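# Lift the carton with both hands and hold it

## Task

Grip the carton between the two hands, raise the whole carton at least three finger widths above the table, and keep it motionless in the air, touching nothing else at the end; the task fails if any motor of either hand still shows moving in hand_stopped_by at the end.

## Robot and tools

Robot: a humanoid upper body on a stand past the table's -x edge, with two 7-joint arms. left_arm (on +y) ends in a five-finger left hand; right_arm (on -y) ends in a right hand. Knocking anything off the table fails the task. Arms must never collide or push hard on each other, including wrists, brackets, palms, backs and fingers.

World frame (used in results): z = 0 is the table top, +z up, +x away from the robot across the table; the table edge nearest the robot is at x = 0.18 m. The pelvis sits 0.01 to 0.14 m above the table; each shoulder is about 0.28 m higher than it, 0.06 m further in +x, and 0.10 m to its own side. A hand point reaches at most 0.62 m from its shoulder. The body may be rotated or tilted, and printed positions can be off, more so at long reach.

Hand point frame: a point 0.05 m in front of the palm where index pad and thumb tip meet in a pinch. +z runs along straight fingers (which extend 0.06 to 0.07 m past it), +y leaves the palm, +x crosses the palm toward the little finger on the right hand and toward the thumb on the left hand. A wrist bracket on the little-finger side protrudes 0.03 m beyond the point in +y and 0.11 m across the palm; it can strike objects. With the thumb turned fully in front of the palm, a hand can wrap objects 0.035 to 0.08 m wide, centred toward the wrist; turn the thumb before arriving.

Row layout (execute_actions rows and the move target): a single flat list of 28 numbers, each in [-1, 1], always covering both arms: left dx, dy, dz, rx, ry, rz, then left little, ring, middle, index, thumb_bend, thumb_turn, force_limit, speed, then the same 14 for the right side. dx..rz are an offset, not a pose: a target displacement and rotation vector expressed in that hand point's own axes, measured from the hand point's pose at the start of the action (for the first action in a call, the last pose a result reported). Scale: 1.0 = 0.6 m or 180 degrees. Each row in a table is relative to that same start pose, not to the prior row. Finger values are absolute targets: +1 open/straight, -1 curled shut; thumb_bend +1 straight, -1 bent; thumb_turn +1 beside the palm, -1 across in front of it. Pinch is roughly index -0.22, thumb_bend -0.75, thumb_turn -0.57. force_limit maps -1..+1 to about 0..10 N fingertip stopping load for closing (0..15 N for the two thumb motors); it does not stop opening. speed maps -1..+1 to nearly zero..full (full travel in 0.6 s); use -0.9 or slower for gentle closing, since fast fingers overshoot. There is no 'no change' value: to keep a hand as is, resend its last eight numbers, or before any have been sent, its hand_measured six plus hand_force_limit and hand_speed.

Tools:
- execute_actions(actions): a list of actions; each action is a table of up to 15 rows, one per 1/30 s step; fewer rows means the last row repeats to fill 15 steps (0.5 s). An empty list just returns state and images.
- move(target, speed, blocking): target is one 28-number row as above, offsets taken from the latest reported pose. Each hand point follows a straight path to its target; all paths finish together, lasting 0.5 to 10 s (stopping short after 10 s). speed is path top speed in m/s, 0.002 to 0.5 (default 0.25), rotation capped at twice that in rad/s. Hand numbers are sent at the start. Paths ignore obstacles and the other arm; faster moves and targets deeper past contact hit and press harder. blocking=false returns after 0.5 s while motion continues; other motions are refused until a result shows it ended (use wait or stop).
- wait(seconds): 0 to 10; arms hold their last command; returns early when a running move ends.
- stop(): brakes a running move, needing room to decelerate.
- zoom_image(camera, region): camera is cam_high (672x504), cam_left_wrist or cam_right_wrist (616x616); region [x0, y0, x1, y1] in pixels from the top-left, at most 504 by 504.
- show_instructions(): shows reference pages.
- finished_scene(scene): ends the current scene (give its number); irreversible, so the carton must already be held still and stay so.

Controller facts: each step the commanded pose is clipped to within 70 mm and 16 degrees of the measured one, then solved by damped IK favouring position over orientation. After an action an arm continues only to its last clipped pose, so large offsets need follow-up commands. Joint targets move at most 2.4 rad/s. For an arm meant to stay put, send the offset back to its wanted pose first, then zeros.

Results: a state line per arm with end_effector_position (m) and end_effector_quat_wxyz in the world frame; 'Hand target' lines give the pose now being pursued; hand_measured, hand_stopped_by, hand_load_n, hand_force_limit, hand_speed list six motors in send order. hand_stopped_by words: moving, target, force, stalled, fault (dead motor). A dropped grip shows as loads near 0. A move adds a 'move:' line with its ending (done, off_target, moving, held, fault) and limits (paced = pose clipped, held = some steps blocked, after which the arm may jump faster than requested), plus distances to target. 'pose unreachable' means the clearance check altered that arm's command. A motor only starts when its target changes by 0.01 or more; it then locks at target or force_limit. To squeeze harder, raise force_limit and send a more-closed target; to loosen, send one more open than measured.

Hazards: contact torque reaching joint limits (23.5 N m for most joints, 4.7 N m for wrist pitch and yaw, including load weight) halts that arm for 10 s. Motors holding load heat up; a MOTOR HOT warning comes at 90 °C, and at 120 °C the arm goes limp and falls. Avoid hard pushes, drops, slips and slams; make sure no hand motor is still moving when finishing.

Each tool is called after "Call:" by a JSON object that holds its "method" and its "body".

## Session

Call:
{"method": "execute_actions", "body": {"actions": []}}

Scene clock: 0.00 s.
left_arm: end_effector_position=(+0.1186, +0.1548, +0.5329) hand_measured=(+1.000, +1.000, +1.000, +1.000, +1.000, +1.000) hand_load_n=(+0.0, +0.0, +0.0, +0.0, +0.0, +0.0) hand_stopped_by=(target, target, target, target, target, target) hand_force_limit=0.00 hand_speed=-0.80 end_effector_quat_wxyz=(-0.047, +0.032, -0.083, +0.995) | right_arm: end_effector_position=(+0.1737, -0.0900, +0.5178) hand_measured=(+1.000, +1.000, +1.000, +1.000, +1.000, +1.000) hand_load_n=(+0.0, +0.0, +0.0, +0.0, +0.0, +0.0) hand_stopped_by=(target, target, target, target, target, target) hand_force_limit=0.00 hand_speed=-0.80 end_effector_quat_wxyz=(+0.971, -0.167, +0.067, +0.155)
Joint positions: left_arm=[-0.018  0.41   0.358 -0.623 -0.516 -1.041 -0.165] | right_arm=[-0.199 -0.577 -0.075 -0.471  0.547 -1.013  0.246]
Joint velocities: left_arm=[-0.018 -0.003 -0.002  0.002 -0.008  0.     0.   ] | right_arm=[ 0.008 -0.006  0.009  0.    -0.012  0.     0.   ]
Joint torques (N m, as the arm reports them, + toward a larger angle): no reading
Hand target (left_arm): +0.119, +0.155, +0.533; -0.047, +0.032, -0.083, +0.995
Hand target (right_arm): +0.174, -0.090, +0.518; +0.971, -0.167, +0.067, +0.155

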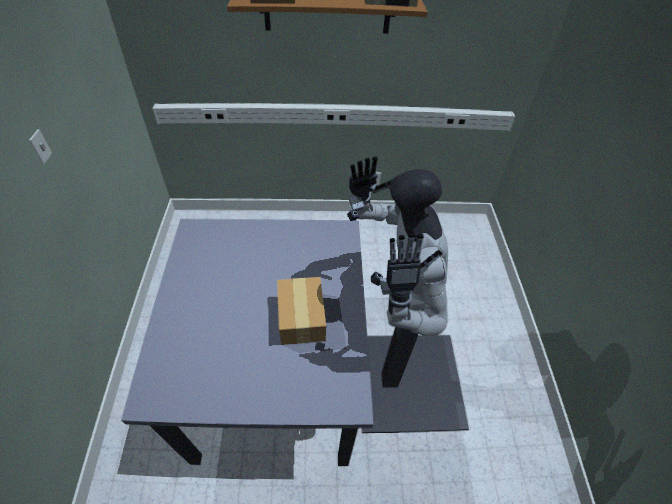

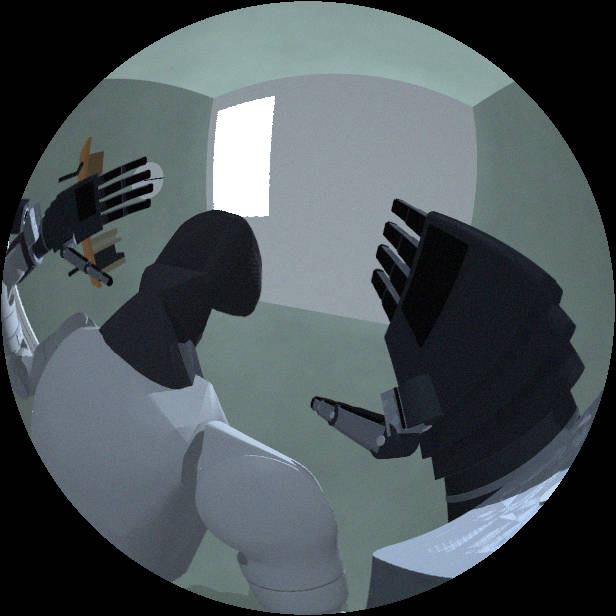

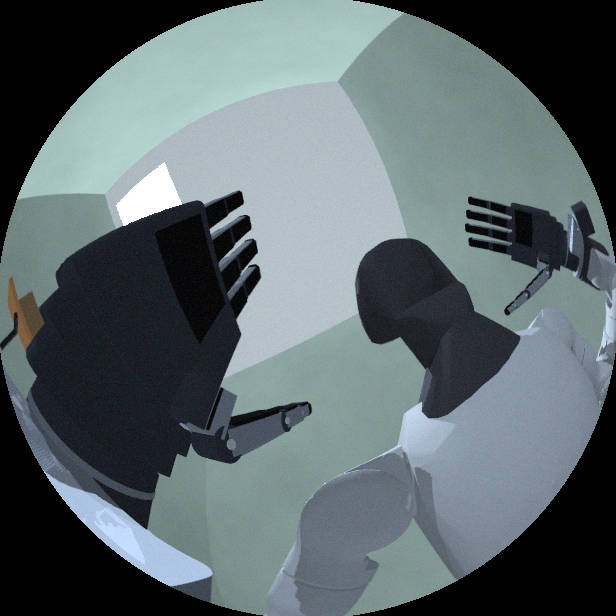

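Call:
{"method": "move", "body": {"target": [-0.515,-0.054,-0.544,0.004,-0.616,-0.071,0.7,0.7,0.7,0.7,1,1,0.4,-0.5,0.428,-0.035,-0.495,0.165,0.583,0.043,0.7,0.7,0.7,0.7,1,1,0.4,-0.5], "speed": 0.3}}

Call:
{"method": "move", "body": {"target": [-0.12,0.05,0.11,0,0,0,0.7,0.7,0.7,0.7,1,1,0.4,-0.5,0.12,0.05,0.11,0,0,0,0.7,0.7,0.7,0.7,1,1,0.4,-0.5], "speed": 0.15}}

Scene clock: 7.70 s.
left_arm: end_effector_position=(+0.4048, +0.2726, +0.2107) hand_measured=(+0.700, +0.700, +0.700, +0.700, +1.000, +1.000) hand_load_n=(+0.0, +0.0, +0.0, +0.0, +0.0, +0.0) hand_stopped_by=(target, target, target, target, target, target) hand_force_limit=0.40 hand_speed=-0.50 end_effector_quat_wxyz=(-0.005, +0.837, +0.005, +0.547) | right_arm: end_effector_position=(+0.3999, -0.1385, +0.2005) hand_measured=(+0.700, +0.700, +0.700, +0.700, +1.000, +1.000) hand_load_n=(+0.0, +0.0, +0.0, +0.0, +0.0, +0.0) hand_stopped_by=(target, target, target, target, target, target) hand_force_limit=0.40 hand_speed=-0.50 end_effector_quat_wxyz=(+0.540, -0.006, +0.841, -0.005)
Joint positions: left_arm=[-0.196  0.933 -0.019  0.153 -0.89   0.243 -0.114] | right_arm=[-0.018 -0.662  0.057 -0.393  0.769  0.456 -0.39 ]
Joint velocities: left_arm=[-0.02   0.002  0.008 -0.002  0.005  0.     0.   ] | right_arm=[-0.011 -0.009  0.     0.008  0.     0.001  0.   ]
Joint torques (N m, as the arm reports them, + toward a larger angle): left_arm=[-4.02  3.8   1.8  -1.89 -0.03 -0.91 -0.15] | right_arm=[-3.42 -3.94 -1.48 -2.79  0.35 -1.16 -0.07]
Hand target (left_arm): +0.405, +0.272, +0.209; -0.003, +0.838, +0.006, +0.545
Hand target (right_arm): +0.400, -0.139, +0.200; +0.539, -0.004, +0.842, -0.004
Off the commanded pose (left_arm): 0.013 m, 2 deg.
Off the commanded pose (right_arm): 0.001 m, 1 deg.
move: off_target (left_arm)

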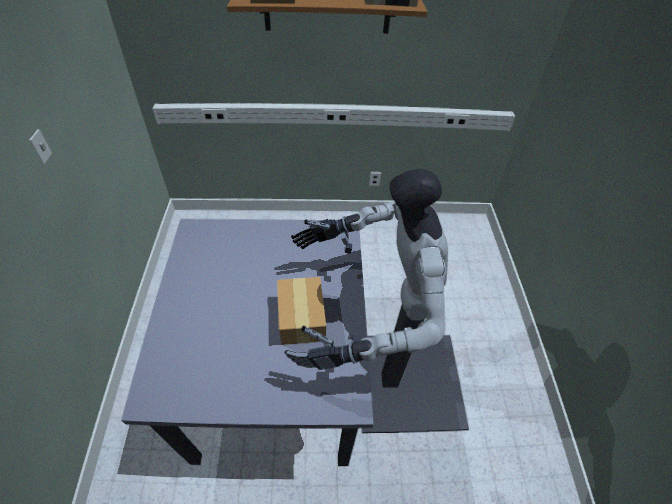

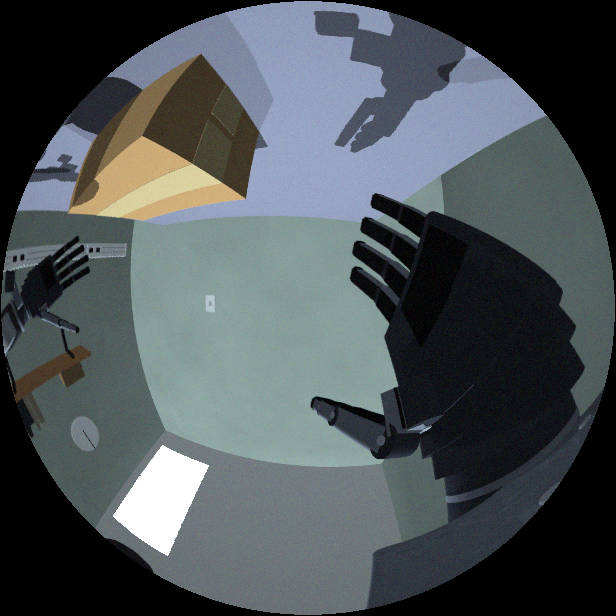

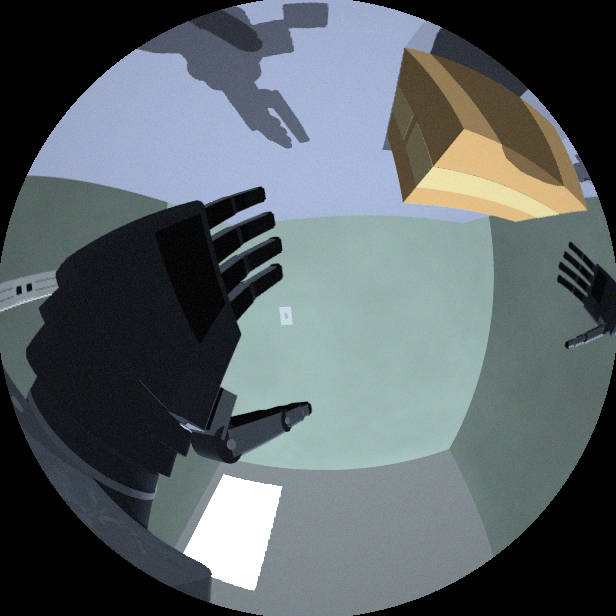

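Scene clock: 8.93 s.
left_arm: end_effector_position=(+0.4346, +0.2443, +0.1127) hand_measured=(+0.700, +0.700, +0.700, +0.700, +1.000, +1.000) hand_load_n=(+0.0, +0.0, +0.0, +0.0, +0.0, +0.0) hand_stopped_by=(target, target, target, target, target, target) hand_force_limit=0.40 hand_speed=-0.50 end_effector_quat_wxyz=(-0.005, +0.841, +0.012, +0.542) | right_arm: end_effector_position=(+0.4321, -0.1078, +0.1090) hand_measured=(+0.700, +0.700, +0.700, +0.700, +1.000, +1.000) hand_load_n=(+0.0, +0.0, +0.0, +0.0, +0.0, +0.0) hand_stopped_by=(target, target, target, target, target, target) hand_force_limit=0.40 hand_speed=-0.50 end_effector_quat_wxyz=(+0.540, -0.004, +0.841, -0.002)
Joint positions: left_arm=[-0.574  0.541 -0.194  1.024 -0.601 -0.229 -0.285] | right_arm=[-0.279 -0.361  0.23   0.356  0.464  0.026 -0.213]
Joint velocities: left_arm=[-0.021 -0.009 -0.021  0.038 -0.005 -0.025 -0.017] | right_arm=[-0.003 -0.003  0.    -0.005 -0.011 -0.001  0.   ]
Joint torques (N m, as the arm reports them, + toward a larger angle): left_arm=[-5.74  3.03  0.85 -2.1  -0.06 -1.1  -0.17] | right_arm=[-5.   -3.12 -0.47 -2.9   0.09 -1.43  0.18]
Hand target (left_arm): +0.435, +0.243, +0.113; -0.004, +0.840, +0.011, +0.542
Hand target (right_arm): +0.432, -0.107, +0.109; +0.541, -0.006, +0.841, -0.001
Off the commanded pose (left_arm): 0.006 m, 1 deg.
Off the commanded pose (right_arm): 0.003 m, 0 deg.
move: off_target (left_arm)

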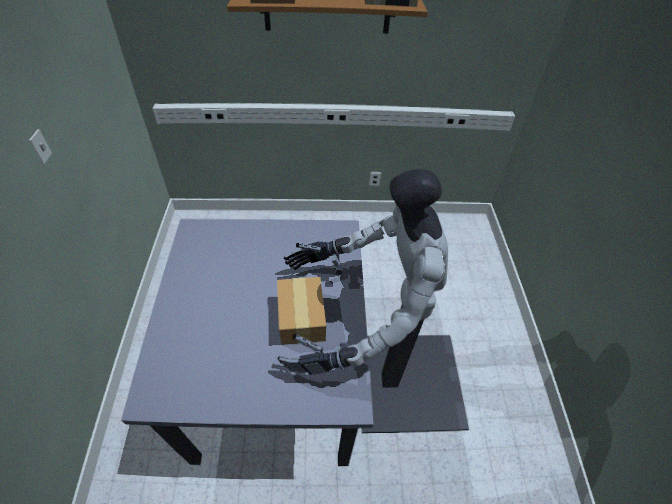

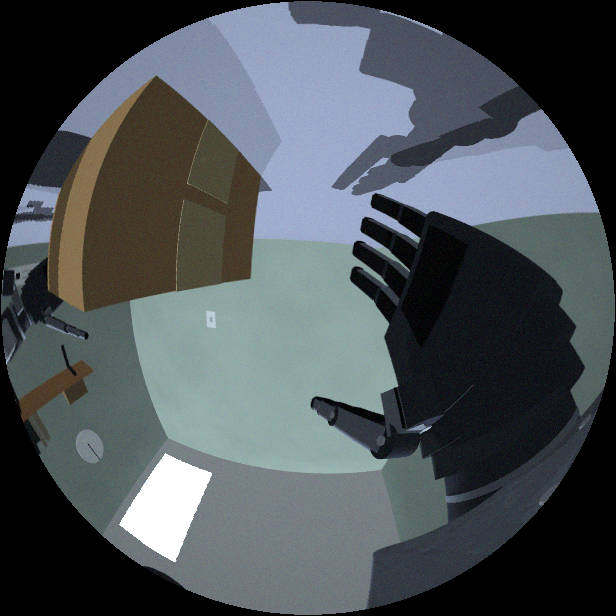

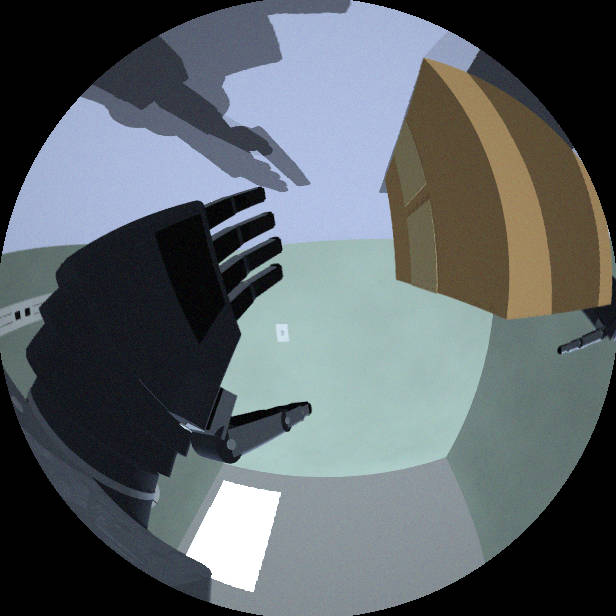

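Roughly symmetric.

Call:
{"method": "move", "body": {"target": [-0.01,0.24,0,-0.02,0,0,0.7,0.7,0.7,0.7,1,1,0.4,-0.5,0.005,0.24,0,-0.02,0,0,0.7,0.7,0.7,0.7,1,1,0.4,-0.5], "speed": 0.07}}

Scene clock: 11.33 s.
left_arm: end_effector_position=(+0.4379, +0.1439, +0.1013) hand_measured=(+0.700, +0.700, +0.700, +0.700, +1.000, +1.000) hand_load_n=(+0.0, +0.0, +4.5, +5.0, +0.0, +0.0) hand_stopped_by=(target, target, target, target, target, target) hand_force_limit=0.40 hand_speed=-0.50 end_effector_quat_wxyz=(-0.034, +0.842, +0.016, +0.538) | right_arm: end_effector_position=(+0.4382, -0.0024, +0.1028) hand_measured=(+0.700, +0.700, +0.700, +0.700, +1.000, +1.000) hand_load_n=(+0.0, +0.5, +2.0, +0.0, +0.0, +0.0) hand_stopped_by=(target, target, target, target, target, target) hand_force_limit=0.40 hand_speed=-0.50 end_effector_quat_wxyz=(+0.543, -0.001, +0.840, -0.021)
Joint positions: left_arm=[-0.464  0.376 -0.402  0.587 -0.54  -0.061  0.229] | right_arm=[-0.446 -0.055  0.406  0.544  0.316 -0.013 -0.523]
Joint velocities: left_arm=[-0.009  0.026 -0.035  0.008 -0.031 -0.001  0.016] | right_arm=[-0.012 -0.008  0.02   0.012  0.    -0.011 -0.012]
Joint torques (N m, as the arm reports them, + toward a larger angle): left_arm=[-5.25 -0.98 -1.5  -4.77  0.51 -0.72 -1.62] | right_arm=[-7.32  4.26  2.5  -3.78  0.17 -0.98  2.15]
Hand target (left_arm): +0.430, +0.103, +0.100; +0.015, +0.845, -0.013, +0.534
Hand target (right_arm): +0.432, +0.033, +0.113; +0.546, -0.019, +0.837, +0.024
Off the commanded pose (left_arm): 0.044 m, 7 deg.
Off the commanded pose (right_arm): 0.040 m, 6 deg.
move: off_target (left_arm, right_arm)

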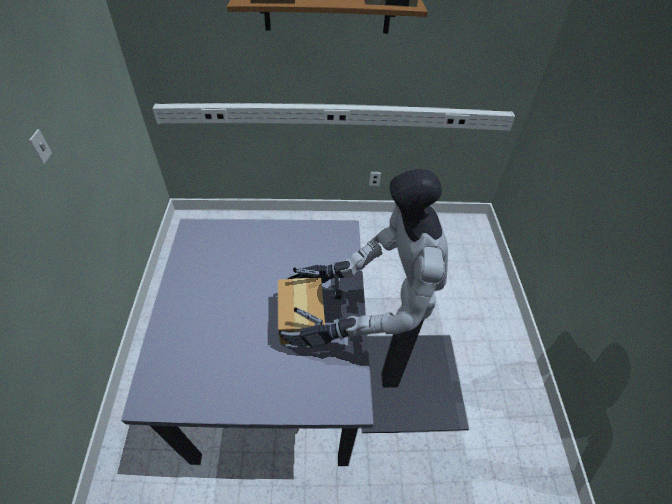

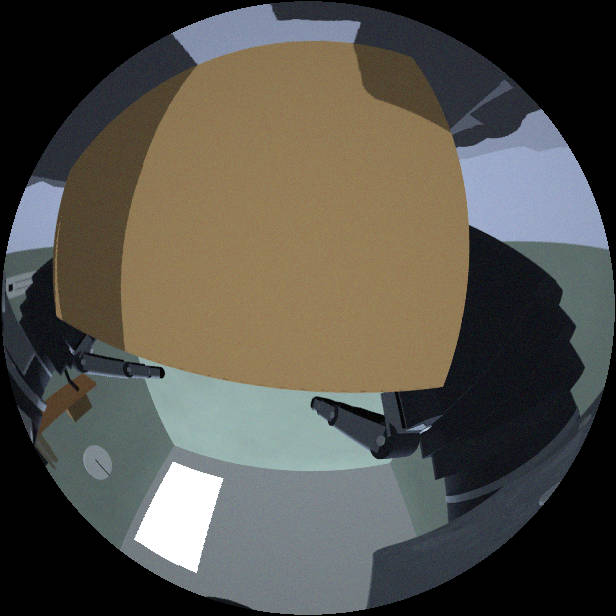

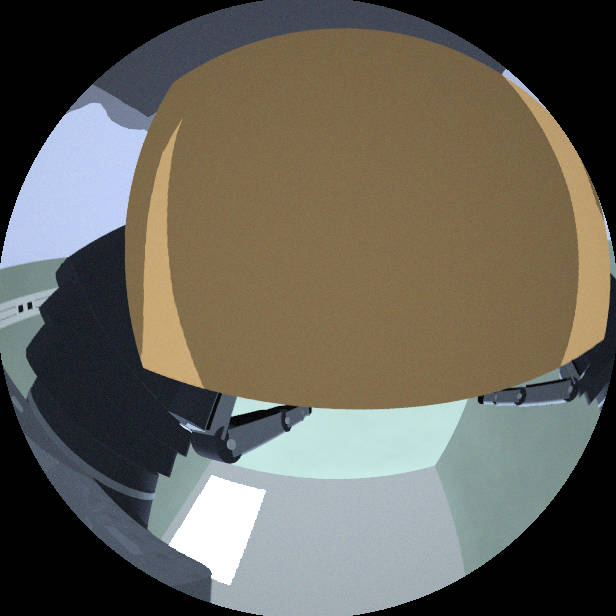

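Call:
{"method": "execute_actions", "body": {"actions": [[[0.01,0.085,-0.02,-0.05,0.01,-0.02,0.5,0.55,0.7,0.7,1,1,0.2,-0.5,0,0.085,-0.02,-0.045,-0.01,0.015,0.5,0.55,0.68,0.6,1,1,0.2,-0.5]],[[0.06,0.08,-0.045,-0.045,0.015,-0.02,0.5,0.55,0.7,0.7,1,1,0.2,-0.5,-0.05,0.08,-0.04,-0.045,-0.015,0.015,0.5,0.55,0.68,0.6,1,1,0.2,-0.5]],[[0.06,0.08,-0.045,-0.045,0.015,-0.015,0.5,0.55,0.7,0.7,1,1,0.2,-0.5,-0.05,0.08,-0.04,-0.045,-0.015,0.01,0.5,0.55,0.68,0.6,1,1,0.2,-0.5]],[[0.06,0.08,-0.045,-0.045,0.015,-0.01,0.5,0.55,0.7,0.7,1,1,0.2,-0.5,-0.05,0.08,-0.04,-0.045,-0.015,0.01,0.5,0.55,0.68,0.6,1,1,0.2,-0.5]],[[0.06,0.08,-0.045,-0.045,0.015,-0.01,0.5,0.55,0.7,0.7,1,1,0.2,-0.5,-0.05,0.08,-0.04,-0.045,-0.015,0.01,0.5,0.55,0.68,0.6,1,1,0.2,-0.5]]]}}

Call:
{"method": "wait", "body": {"seconds": 2}}

Scene clock: 13.93 s.
left_arm: end_effector_position=(+0.4227, +0.1405, +0.2695) hand_measured=(+0.512, +0.622, +0.700, +0.700, +1.000, +1.000) hand_load_n=(+11.0, +0.0, +0.0, +0.0, +0.0, +0.0) hand_stopped_by=(force, force, target, target, target, target) hand_force_limit=0.20 hand_speed=-0.50 end_effector_quat_wxyz=(-0.005, +0.766, +0.045, +0.642) | right_arm: end_effector_position=(+0.4317, -0.0160, +0.2008) hand_measured=(+0.594, +0.650, +0.680, +0.602, +1.000, +1.000) hand_load_n=(+5.0, +0.0, +0.0, +8.5, +0.0, +0.0) hand_stopped_by=(force, force, target, target, target, target) hand_force_limit=0.20 hand_speed=-0.50 end_effector_quat_wxyz=(+0.617, +0.057, +0.785, +0.008)
Joint positions: left_arm=[-0.328  0.754 -0.405 -0.306 -0.846  0.143  0.604] | right_arm=[-0.357 -0.262  0.564  0.018  0.493  0.041 -0.771]
Joint velocities: left_arm=[ 0.021  0.041 -0.064 -0.005 -0.044  0.     0.034] | right_arm=[ 0.003 -0.061  0.091  0.018  0.087  0.    -0.064]
Joint torques (N m, as the arm reports them, + toward a larger angle): left_arm=[-8.58  0.12 -0.08 -9.46 -0.08 -2.3  -2.26] | right_arm=[-9.89  3.37  3.6  -7.13 -0.76 -2.17  4.62]
Hand target (left_arm): +0.412, +0.100, +0.273; +0.060, +0.768, +0.014, +0.638
Hand target (right_arm): +0.417, +0.031, +0.210; +0.619, +0.013, +0.782, +0.070
Off the commanded pose (left_arm): 0.041 m, 8 deg.
Off the commanded pose (right_arm): 0.052 m, 9 deg.

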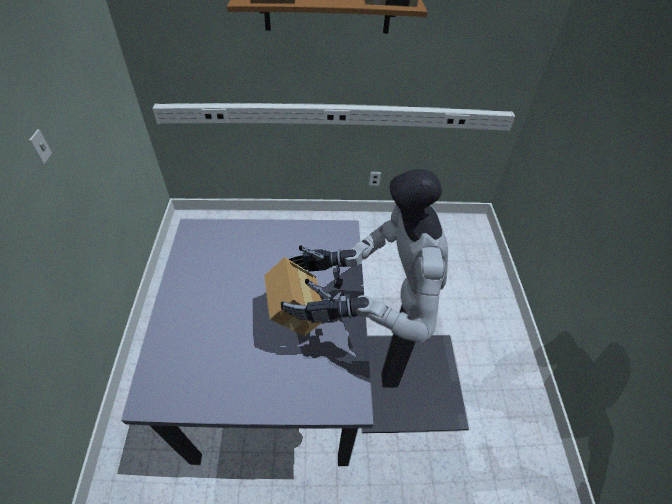

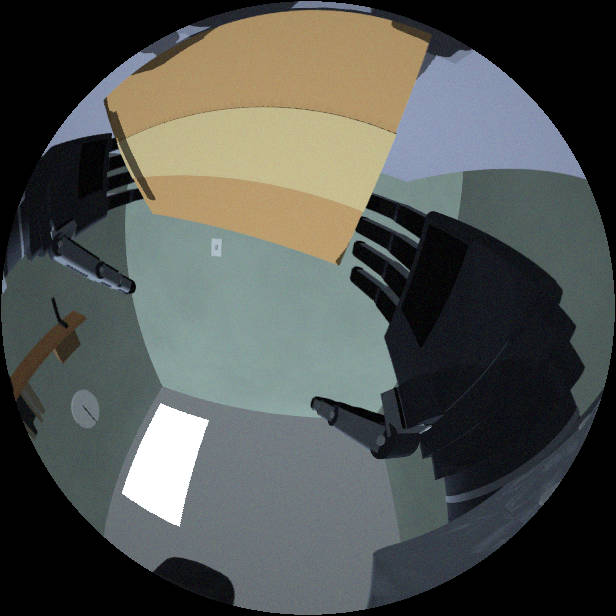

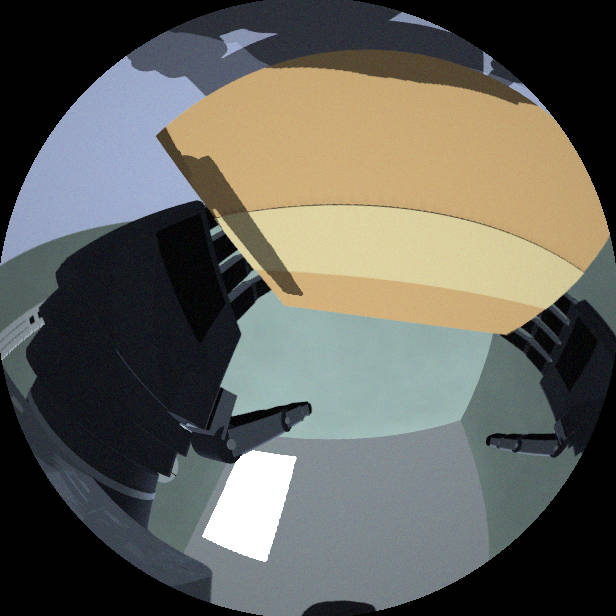

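Scene clock: 15.93 s.
left_arm: end_effector_position=(+0.4221, +0.1400, +0.2675) hand_measured=(+0.512, +0.622, +0.700, +0.700, +1.000, +1.000) hand_load_n=(+11.5, +0.0, +0.0, +0.0, +0.0, +0.0) hand_stopped_by=(force, force, target, target, target, target) hand_force_limit=0.20 hand_speed=-0.50 end_effector_quat_wxyz=(-0.005, +0.767, +0.044, +0.640) | right_arm: end_effector_position=(+0.4311, -0.0163, +0.1987) hand_measured=(+0.594, +0.650, +0.680, +0.602, +1.000, +1.000) hand_load_n=(+4.5, +0.0, +0.0, +8.5, +0.0, +0.0) hand_stopped_by=(force, force, target, target, target, target) hand_force_limit=0.20 hand_speed=-0.50 end_effector_quat_wxyz=(+0.615, +0.056, +0.786, +0.007)
Joint positions: left_arm=[-0.326  0.756 -0.409 -0.305 -0.849  0.143  0.605] | right_arm=[-0.356 -0.265  0.569  0.02   0.498  0.041 -0.775]
Joint velocities: left_arm=[-0.008 -0.005  0.002 -0.006 -0.011  0.     0.   ] | right_arm=[ 0.012  0.008 -0.009  0.003  0.009  0.     0.   ]
Joint torques (N m, as the arm reports them, + toward a larger angle): left_arm=[-8.68  0.02  0.08 -9.44 -0.08 -2.32 -2.23] | right_arm=[-10.09   3.49   3.65  -7.13  -0.75  -2.2    4.61]
Hand target (left_arm): +0.412, +0.100, +0.273; +0.060, +0.768, +0.014, +0.638
Hand target (right_arm): +0.417, +0.031, +0.210; +0.619, +0.013, +0.782, +0.070
Off the commanded pose (left_arm): 0.041 m, 8 deg.
Off the commanded pose (right_arm): 0.053 m, 9 deg.
wait: 2.00 s; at rest by 0.20 s

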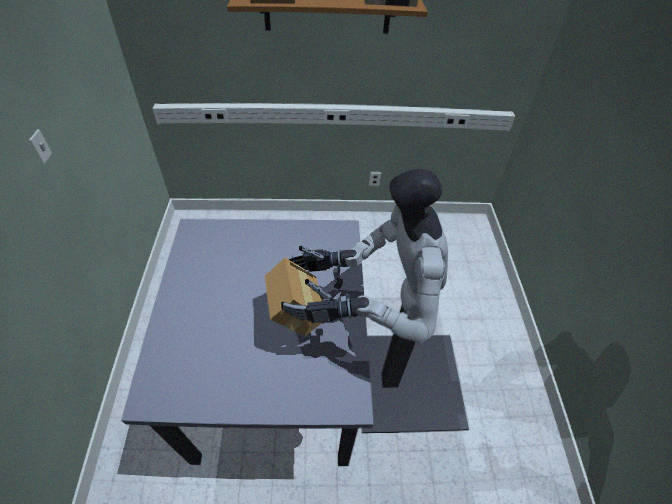

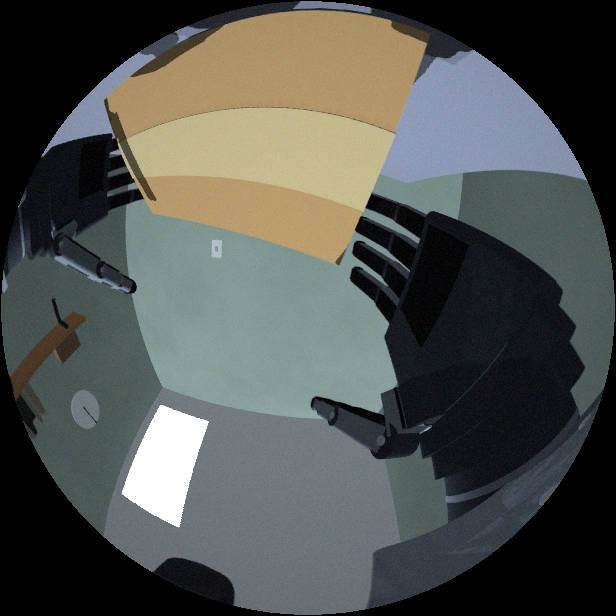

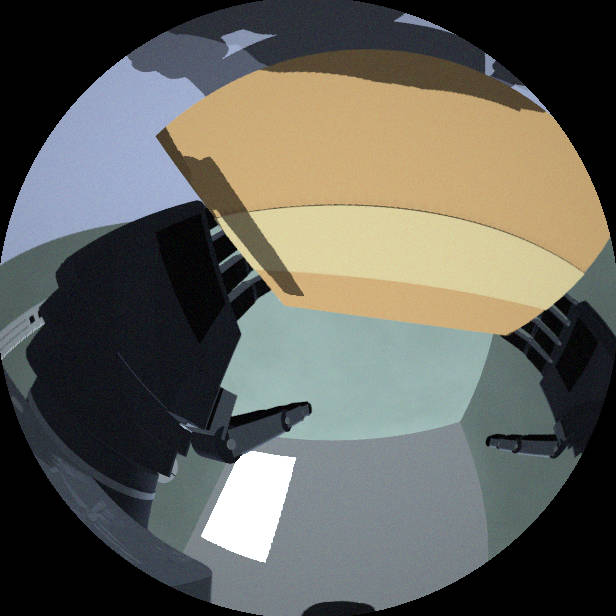

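Call:
{"method": "move", "body": {"target": [-0.26,0.04,0.09,-0.02,-0.07,0,0.5,0.55,0.7,0.7,1,1,0.2,-0.5,0.15,0.04,0.05,-0.02,0.05,0,0.5,0.55,0.68,0.6,1,1,0.2,-0.5], "speed": 0.08}}

Scene clock: 18.50 s.
left_arm: end_effector_position=(+0.4724, +0.1290, +0.1845) hand_measured=(+0.510, +0.622, +0.700, +0.700, +1.000, +1.000) hand_load_n=(-1.5, +0.0, +0.0, +0.0, +0.0, +0.0) hand_stopped_by=(force, force, target, target, target, target) hand_force_limit=0.20 hand_speed=-0.50 end_effector_quat_wxyz=(+0.021, +0.779, +0.046, +0.625) | right_arm: end_effector_position=(+0.4475, +0.0022, +0.1092) hand_measured=(+0.594, +0.650, +0.680, +0.600, +1.000, +1.000) hand_load_n=(+1.5, +0.0, +0.0, +1.0, +0.0, +0.0) hand_stopped_by=(force, force, target, target, target, target) hand_force_limit=0.20 hand_speed=-0.50 end_effector_quat_wxyz=(+0.560, +0.044, +0.827, +0.022)
Joint positions: left_arm=[-0.597  0.47  -0.581  0.531 -0.791 -0.232  0.289] | right_arm=[-0.547 -0.066  0.542  0.769  0.54  -0.277 -0.514]
Joint velocities: left_arm=[-0.041  0.031 -0.066  0.028 -0.067 -0.022  0.001] | right_arm=[-0.002  0.006  0.002 -0.005  0.009 -0.006  0.003]
Joint torques (N m, as the arm reports them, + toward a larger angle): left_arm=[-0.7  -0.37 -1.51  1.12 -0.38  2.57 -0.62] | right_arm=[-6.01  1.75  1.14 -2.66  0.1  -0.53  1.45]
Hand target (left_arm): +0.447, +0.115, +0.123; +0.026, +0.834, +0.031, +0.550
Hand target (right_arm): +0.441, +0.018, +0.106; +0.552, +0.033, +0.833, +0.041
Off the commanded pose (left_arm): 0.084 m, 11 deg; position clipped at the last step of the last action.
Off the commanded pose (right_arm): 0.014 m, 2 deg.
move: off_target (left_arm, right_arm); limits=paced

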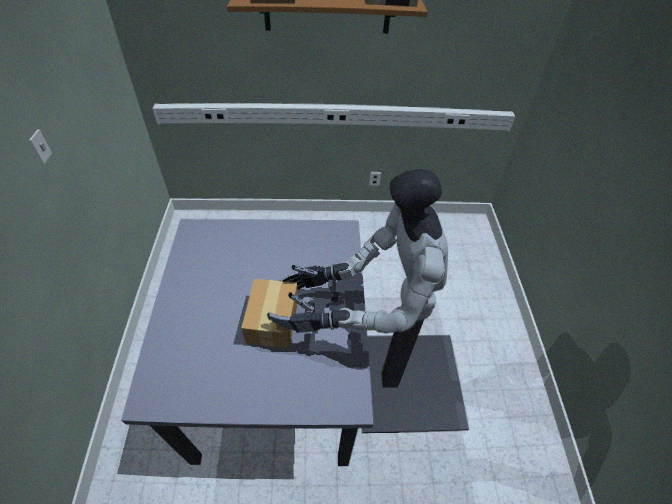

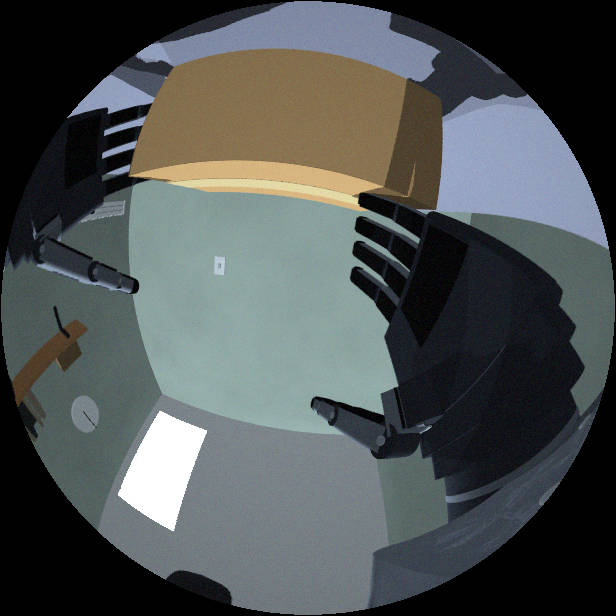

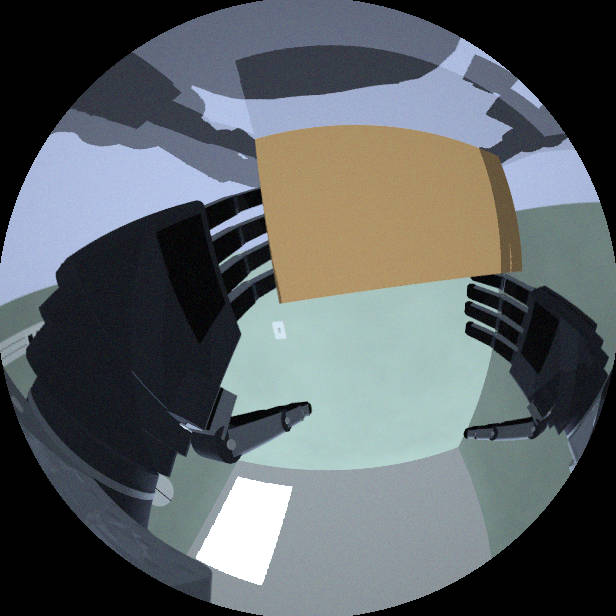

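Call:
{"method": "move", "body": {"target": [0.02,-0.16,0,0.01,-0.03,0.03,0.85,0.85,0.85,0.85,1,1,0.2,0,0,-0.09,0,0.01,0,-0.03,0.85,0.85,0.85,0.85,1,1,0.2,0], "speed": 0.12}}

Call:
{"method": "move", "body": {"target": [-0.11,0,0.12,0,0,0,0.85,0.85,0.85,0.85,1,1,0.2,0,-0.045,0,0.11,0,0,0,0.85,0.85,0.85,0.85,1,1,0.2,0], "speed": 0.12}}

Scene clock: 19.73 s.
left_arm: end_effector_position=(+0.4725, +0.2257, +0.1943) hand_measured=(+0.850, +0.850, +0.850, +0.850, +1.000, +1.000) hand_load_n=(+0.0, +0.0, +0.0, +0.0, +0.0, +0.0) hand_stopped_by=(target, target, target, target, target, target) hand_force_limit=0.20 hand_speed=0.00 end_effector_quat_wxyz=(-0.018, +0.804, +0.021, +0.594) | right_arm: end_effector_position=(+0.4435, -0.0515, +0.1029) hand_measured=(+0.850, +0.850, +0.850, +0.850, +1.000, +1.000) hand_load_n=(+0.0, +0.0, +0.0, +0.0, +0.0, +0.0) hand_stopped_by=(target, target, target, target, target, target) hand_force_limit=0.20 hand_speed=0.00 end_effector_quat_wxyz=(+0.560, +0.012, +0.828, -0.021)
Joint positions: left_arm=[-0.598  0.763 -0.487  0.551 -0.928 -0.09   0.065] | right_arm=[-0.451 -0.259  0.536  0.593  0.546 -0.188 -0.489]
Joint velocities: left_arm=[ 0.005 -0.008  0.     0.     0.     0.004 -0.005] | right_arm=[-0.005  0.006  0.009  0.009  0.003  0.     0.   ]
Joint torques (N m, as the arm reports them, + toward a larger angle): left_arm=[-6.28  3.19  1.63 -1.91 -0.03 -0.97 -0.17] | right_arm=[-5.46 -1.84 -0.46 -3.06  0.19 -1.14  0.17]
Hand target (left_arm): +0.473, +0.225, +0.194; -0.016, +0.805, +0.022, +0.593
Hand target (right_arm): +0.443, -0.051, +0.103; +0.558, +0.013, +0.829, -0.018
Off the commanded pose (left_arm): 0.007 m, 1 deg.
Off the commanded pose (right_arm): 0.002 m, 0 deg.
move: off_target (left_arm)

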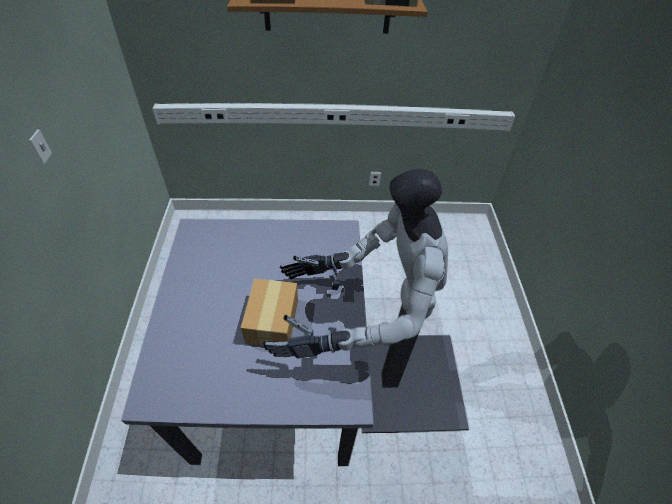

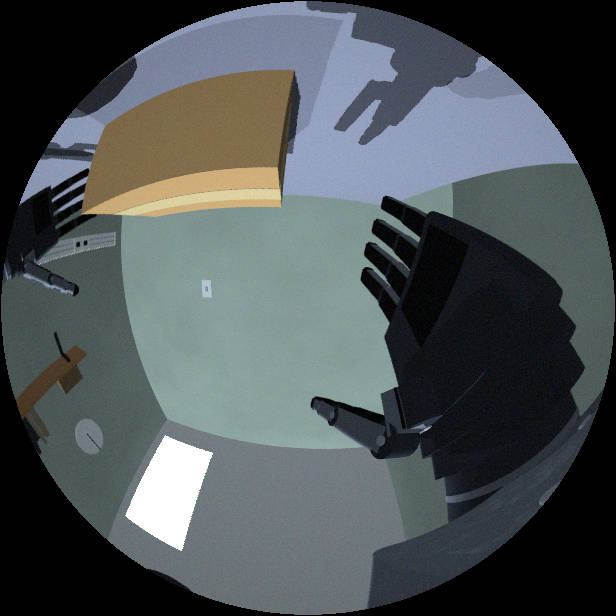

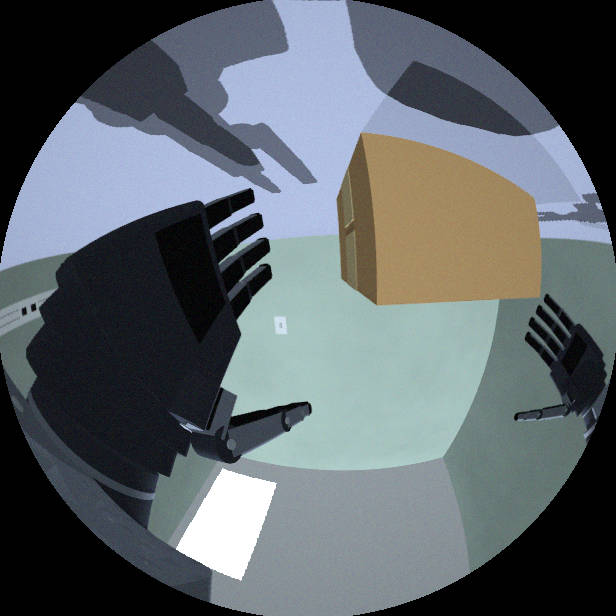

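Scene clock: 21.17 s.
left_arm: end_effector_position=(+0.5138, +0.2208, +0.1053) hand_measured=(+0.850, +0.850, +0.850, +0.850, +1.000, +1.000) hand_load_n=(+0.0, +0.0, +0.0, +0.0, +0.0, +0.0) hand_stopped_by=(target, target, target, target, target, target) hand_force_limit=0.20 hand_speed=0.00 end_effector_quat_wxyz=(-0.134, +0.883, +0.088, +0.441) | right_arm: end_effector_position=(+0.5165, -0.0583, +0.1021) hand_measured=(+0.850, +0.850, +0.850, +0.850, +1.000, +1.000) hand_load_n=(+0.0, +0.0, +0.0, +0.0, +0.0, +0.0) hand_stopped_by=(target, target, target, target, target, target) hand_force_limit=0.20 hand_speed=0.00 end_effector_quat_wxyz=(+0.520, +0.009, +0.853, -0.037)
Joint positions: left_arm=[-1.108  0.319 -0.506  1.476 -0.761  0.021  0.169] | right_arm=[-0.97  -0.118  0.382  1.406  0.589 -0.256 -0.229]
Joint velocities: left_arm=[ 0.011 -0.003  0.049  0.003  0.052  0.014  0.008] | right_arm=[-0.002 -0.012 -0.023 -0.012 -0.014  0.     0.   ]
Joint torques (N m, as the arm reports them, + toward a larger angle): left_arm=[-8.56  2.18  0.34 -2.2   0.45 -0.77  0.09] | right_arm=[-8.43 -2.4   0.12 -2.44 -0.05 -1.18  0.15]
Hand target (left_arm): +0.514, +0.220, +0.105; -0.134, +0.884, +0.087, +0.440
Hand target (right_arm): +0.516, -0.057, +0.102; +0.519, +0.007, +0.854, -0.036
Off the commanded pose (left_arm): 0.012 m, 25 deg; orientation clipped at the last step of the last action.
Off the commanded pose (right_arm): 0.004 m, 6 deg.
move: off_target (left_arm, right_arm); limits=paced

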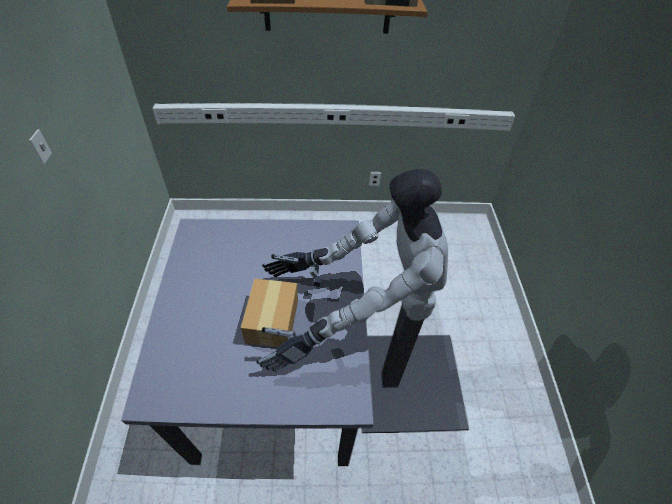

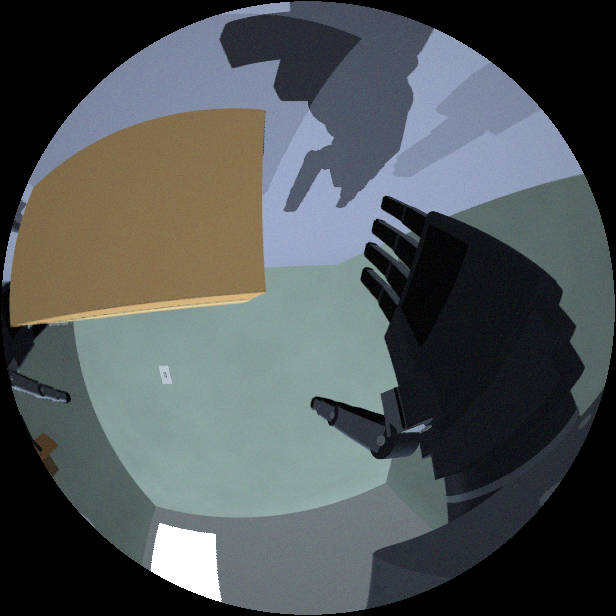

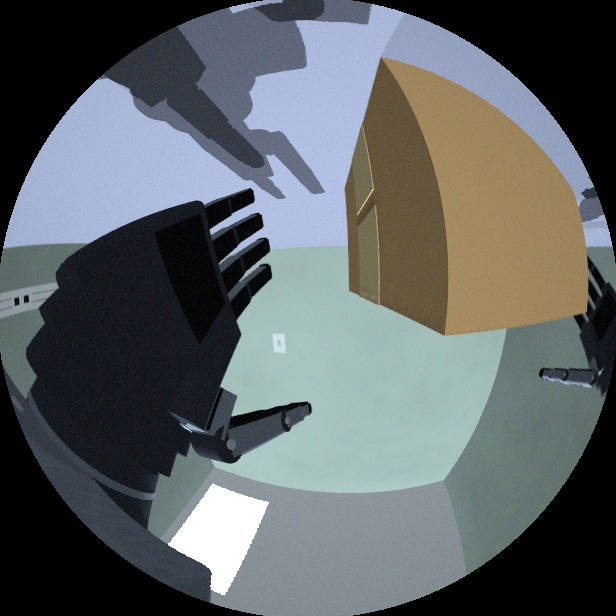

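Call:
{"method": "move", "body": {"target": [0.005,0.16,-0.06,-0.12,0.03,0,0.5,0.5,0.5,0.5,1,1,0.2,0,0,0.15,-0.02,-0.04,-0.01,0,0.5,0.5,0.5,0.5,1,1,0.2,0], "speed": 0.06}}

Scene clock: 24.73 s.
left_arm: end_effector_position=(+0.5122, +0.1574, +0.1084) hand_measured=(+0.500, +0.500, +0.500, +0.500, +1.000, +1.000) hand_load_n=(+0.0, +0.0, +4.5, +0.0, +0.0, +0.0) hand_stopped_by=(target, target, target, target, target, target) hand_force_limit=0.20 hand_speed=0.00 end_effector_quat_wxyz=(-0.032, +0.882, +0.031, +0.469) | right_arm: end_effector_position=(+0.5166, -0.0085, +0.1046) hand_measured=(+0.500, +0.500, +0.500, +0.500, +1.000, +1.000) hand_load_n=(+0.0, +0.0, +4.5, +1.0, +0.0, +0.0) hand_stopped_by=(target, target, target, target, target, target) hand_force_limit=0.20 hand_speed=0.00 end_effector_quat_wxyz=(+0.493, -0.013, +0.869, -0.034)
Joint positions: left_arm=[-1.081  0.269 -0.505  1.464 -0.748 -0.056 -0.017] | right_arm=[-1.038 -0.044  0.495  1.347  0.663 -0.101 -0.345]
Joint velocities: left_arm=[ 0.018 -0.005 -0.017  0.005  0.003  0.     0.   ] | right_arm=[-0.032 -0.012  0.167  0.048  0.179 -0.02  -0.016]
Joint torques (N m, as the arm reports them, + toward a larger angle): left_arm=[-9.09 -0.91  0.18 -4.19  0.55 -0.71 -1.27] | right_arm=[-9.44  3.32  1.38 -3.52  0.14 -0.7   2.46]
Hand target (left_arm): +0.511, +0.120, +0.112; +0.009, +0.882, +0.006, +0.472
Hand target (right_arm): +0.507, +0.030, +0.109; +0.491, -0.039, +0.870, +0.009
Off the commanded pose (left_arm): 0.039 m, 9 deg.
Off the commanded pose (right_arm): 0.041 m, 8 deg.
joint sent to its limit (right arm) — the command would take joint 2 (shoulder roll) past its upper limit, so that joint was sent only as far as its limit.
move: off_target (left_arm, right_arm)

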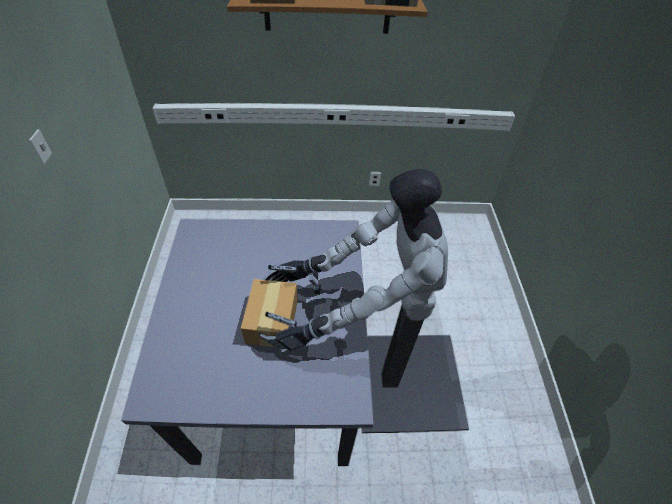

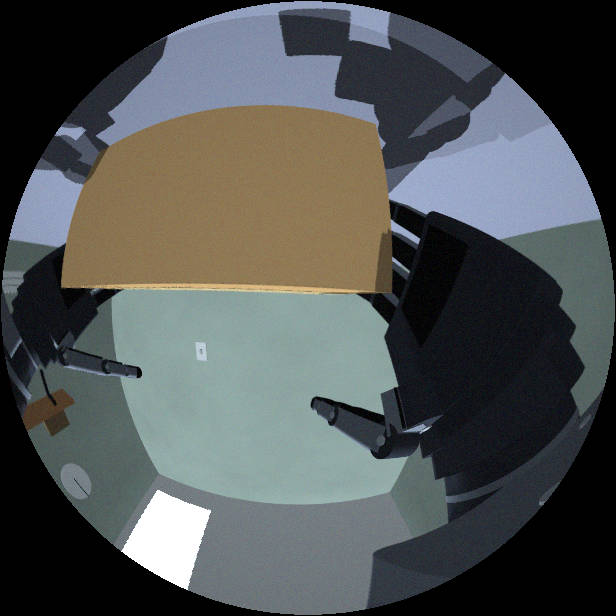

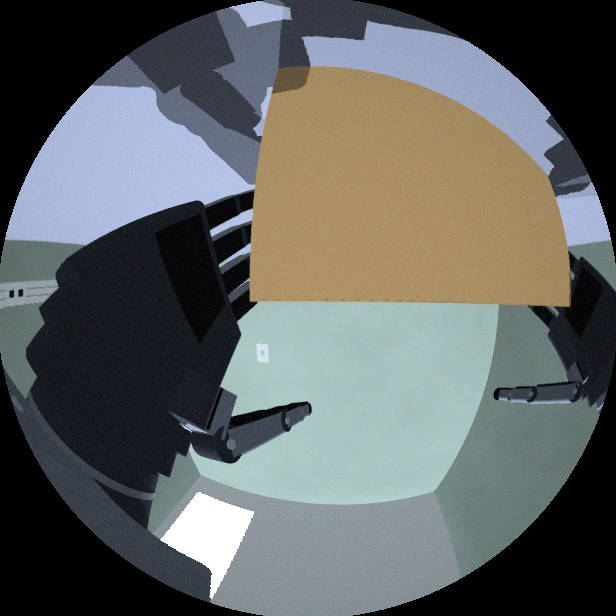

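Call:
{"method": "execute_actions", "body": {"actions": [[[0,0.09,-0.01,-0.045,0.01,0,0.2,0.3,0.5,0.35,1,1,-0.2,-0.7,0,0.08,-0.01,-0.045,-0.01,0,0.2,0.3,0.5,0.4,1,1,-0.2,-0.7]],[[-0.01,0.09,-0.06,-0.045,0.01,0,0.2,0.3,0.5,0.35,1,1,-0.2,-0.7,0.01,0.08,-0.065,-0.045,-0.01,0,0.2,0.3,0.5,0.4,1,1,-0.2,-0.7]],[[-0.01,0.09,-0.06,-0.045,0.01,0,0.2,0.3,0.5,0.35,1,1,-0.2,-0.7,0.01,0.08,-0.065,-0.045,-0.01,0,0.2,0.3,0.5,0.4,1,1,-0.2,-0.7]],[[-0.01,0.09,-0.06,-0.045,0.01,0,0.2,0.3,0.5,0.35,1,1,-0.2,-0.7,0.01,0.08,-0.065,-0.045,-0.01,0,0.2,0.3,0.5,0.4,1,1,-0.2,-0.7]]]}}

Scene clock: 26.83 s.
left_arm: end_effector_position=(+0.4299, +0.1674, +0.1066) hand_measured=(+0.370, +0.470, +0.500, +0.454, +1.000, +1.000) hand_load_n=(+0.0, +0.0, +1.5, +8.0, +0.0, +0.0) hand_stopped_by=(force, force, target, force, target, target) hand_force_limit=-0.20 hand_speed=-0.70 end_effector_quat_wxyz=(-0.025, +0.847, +0.015, +0.531) | right_arm: end_effector_position=(+0.4424, -0.0116, +0.1057) hand_measured=(+0.254, +0.404, +0.500, +0.470, +1.000, +1.000) hand_load_n=(+5.0, +3.0, +0.0, +0.0, +0.0, +0.0) hand_stopped_by=(force, force, target, force, target, target) hand_force_limit=-0.20 hand_speed=-0.70 end_effector_quat_wxyz=(+0.549, -0.041, +0.834, -0.024)
Joint positions: left_arm=[-0.473  0.578 -0.606  0.534 -0.81  -0.121  0.246] | right_arm=[-0.542 -0.282  0.715  0.538  0.614 -0.086 -0.605]
Joint velocities: left_arm=[ 0.003  0.046 -0.054 -0.043 -0.048  0.003  0.042] | right_arm=[ 0.009 -0.023  0.025 -0.052  0.021  0.03  -0.032]
Joint torques (N m, as the arm reports them, + toward a larger angle): left_arm=[-6.38 -0.81 -0.88 -7.2   1.   -1.07 -1.84] | right_arm=[-6.98  4.    2.1  -5.47  0.05 -1.04  3.17]
Hand target (left_arm): +0.425, +0.116, +0.116; +0.040, +0.840, -0.019, +0.540
Hand target (right_arm): +0.428, +0.035, +0.117; +0.551, -0.065, +0.831, +0.040
Off the commanded pose (left_arm): 0.057 m, 9 deg.
Off the commanded pose (right_arm): 0.050 m, 8 deg.

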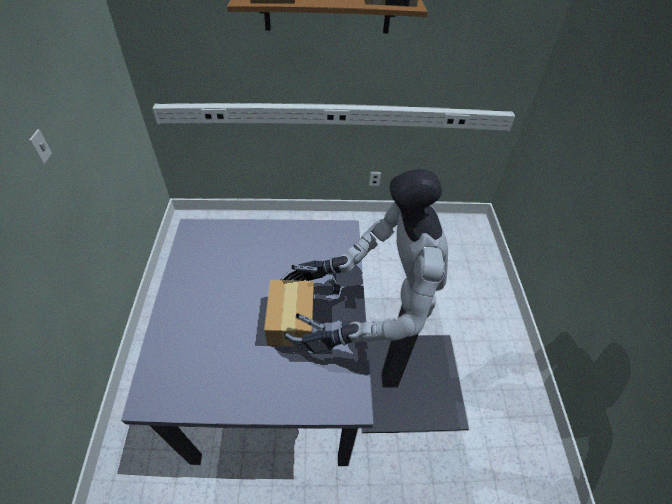

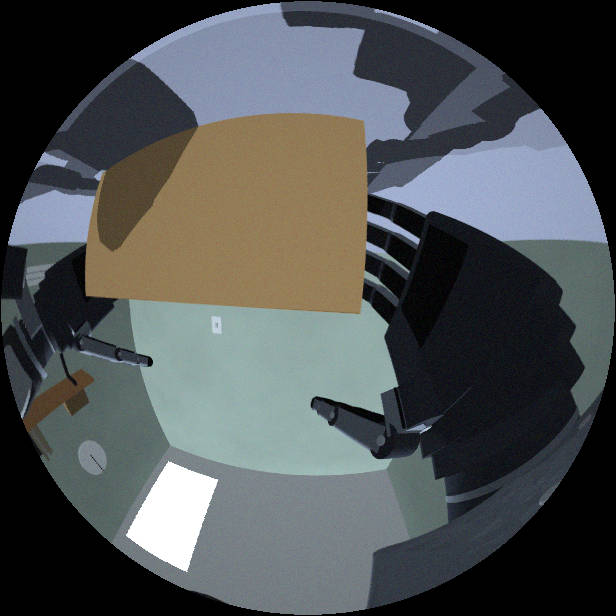

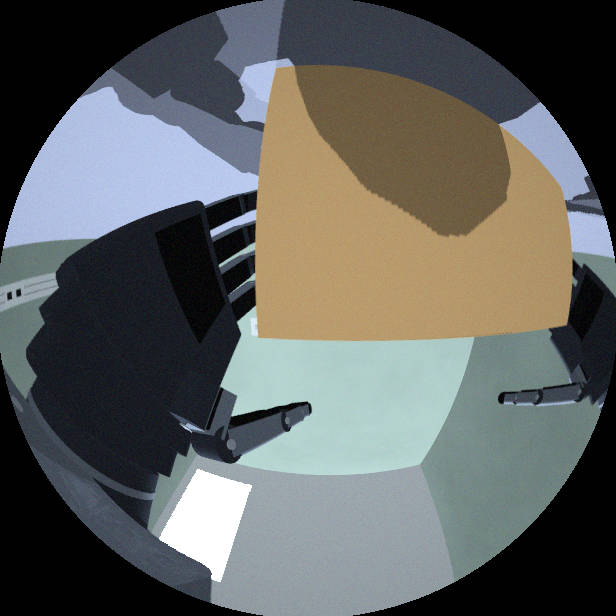

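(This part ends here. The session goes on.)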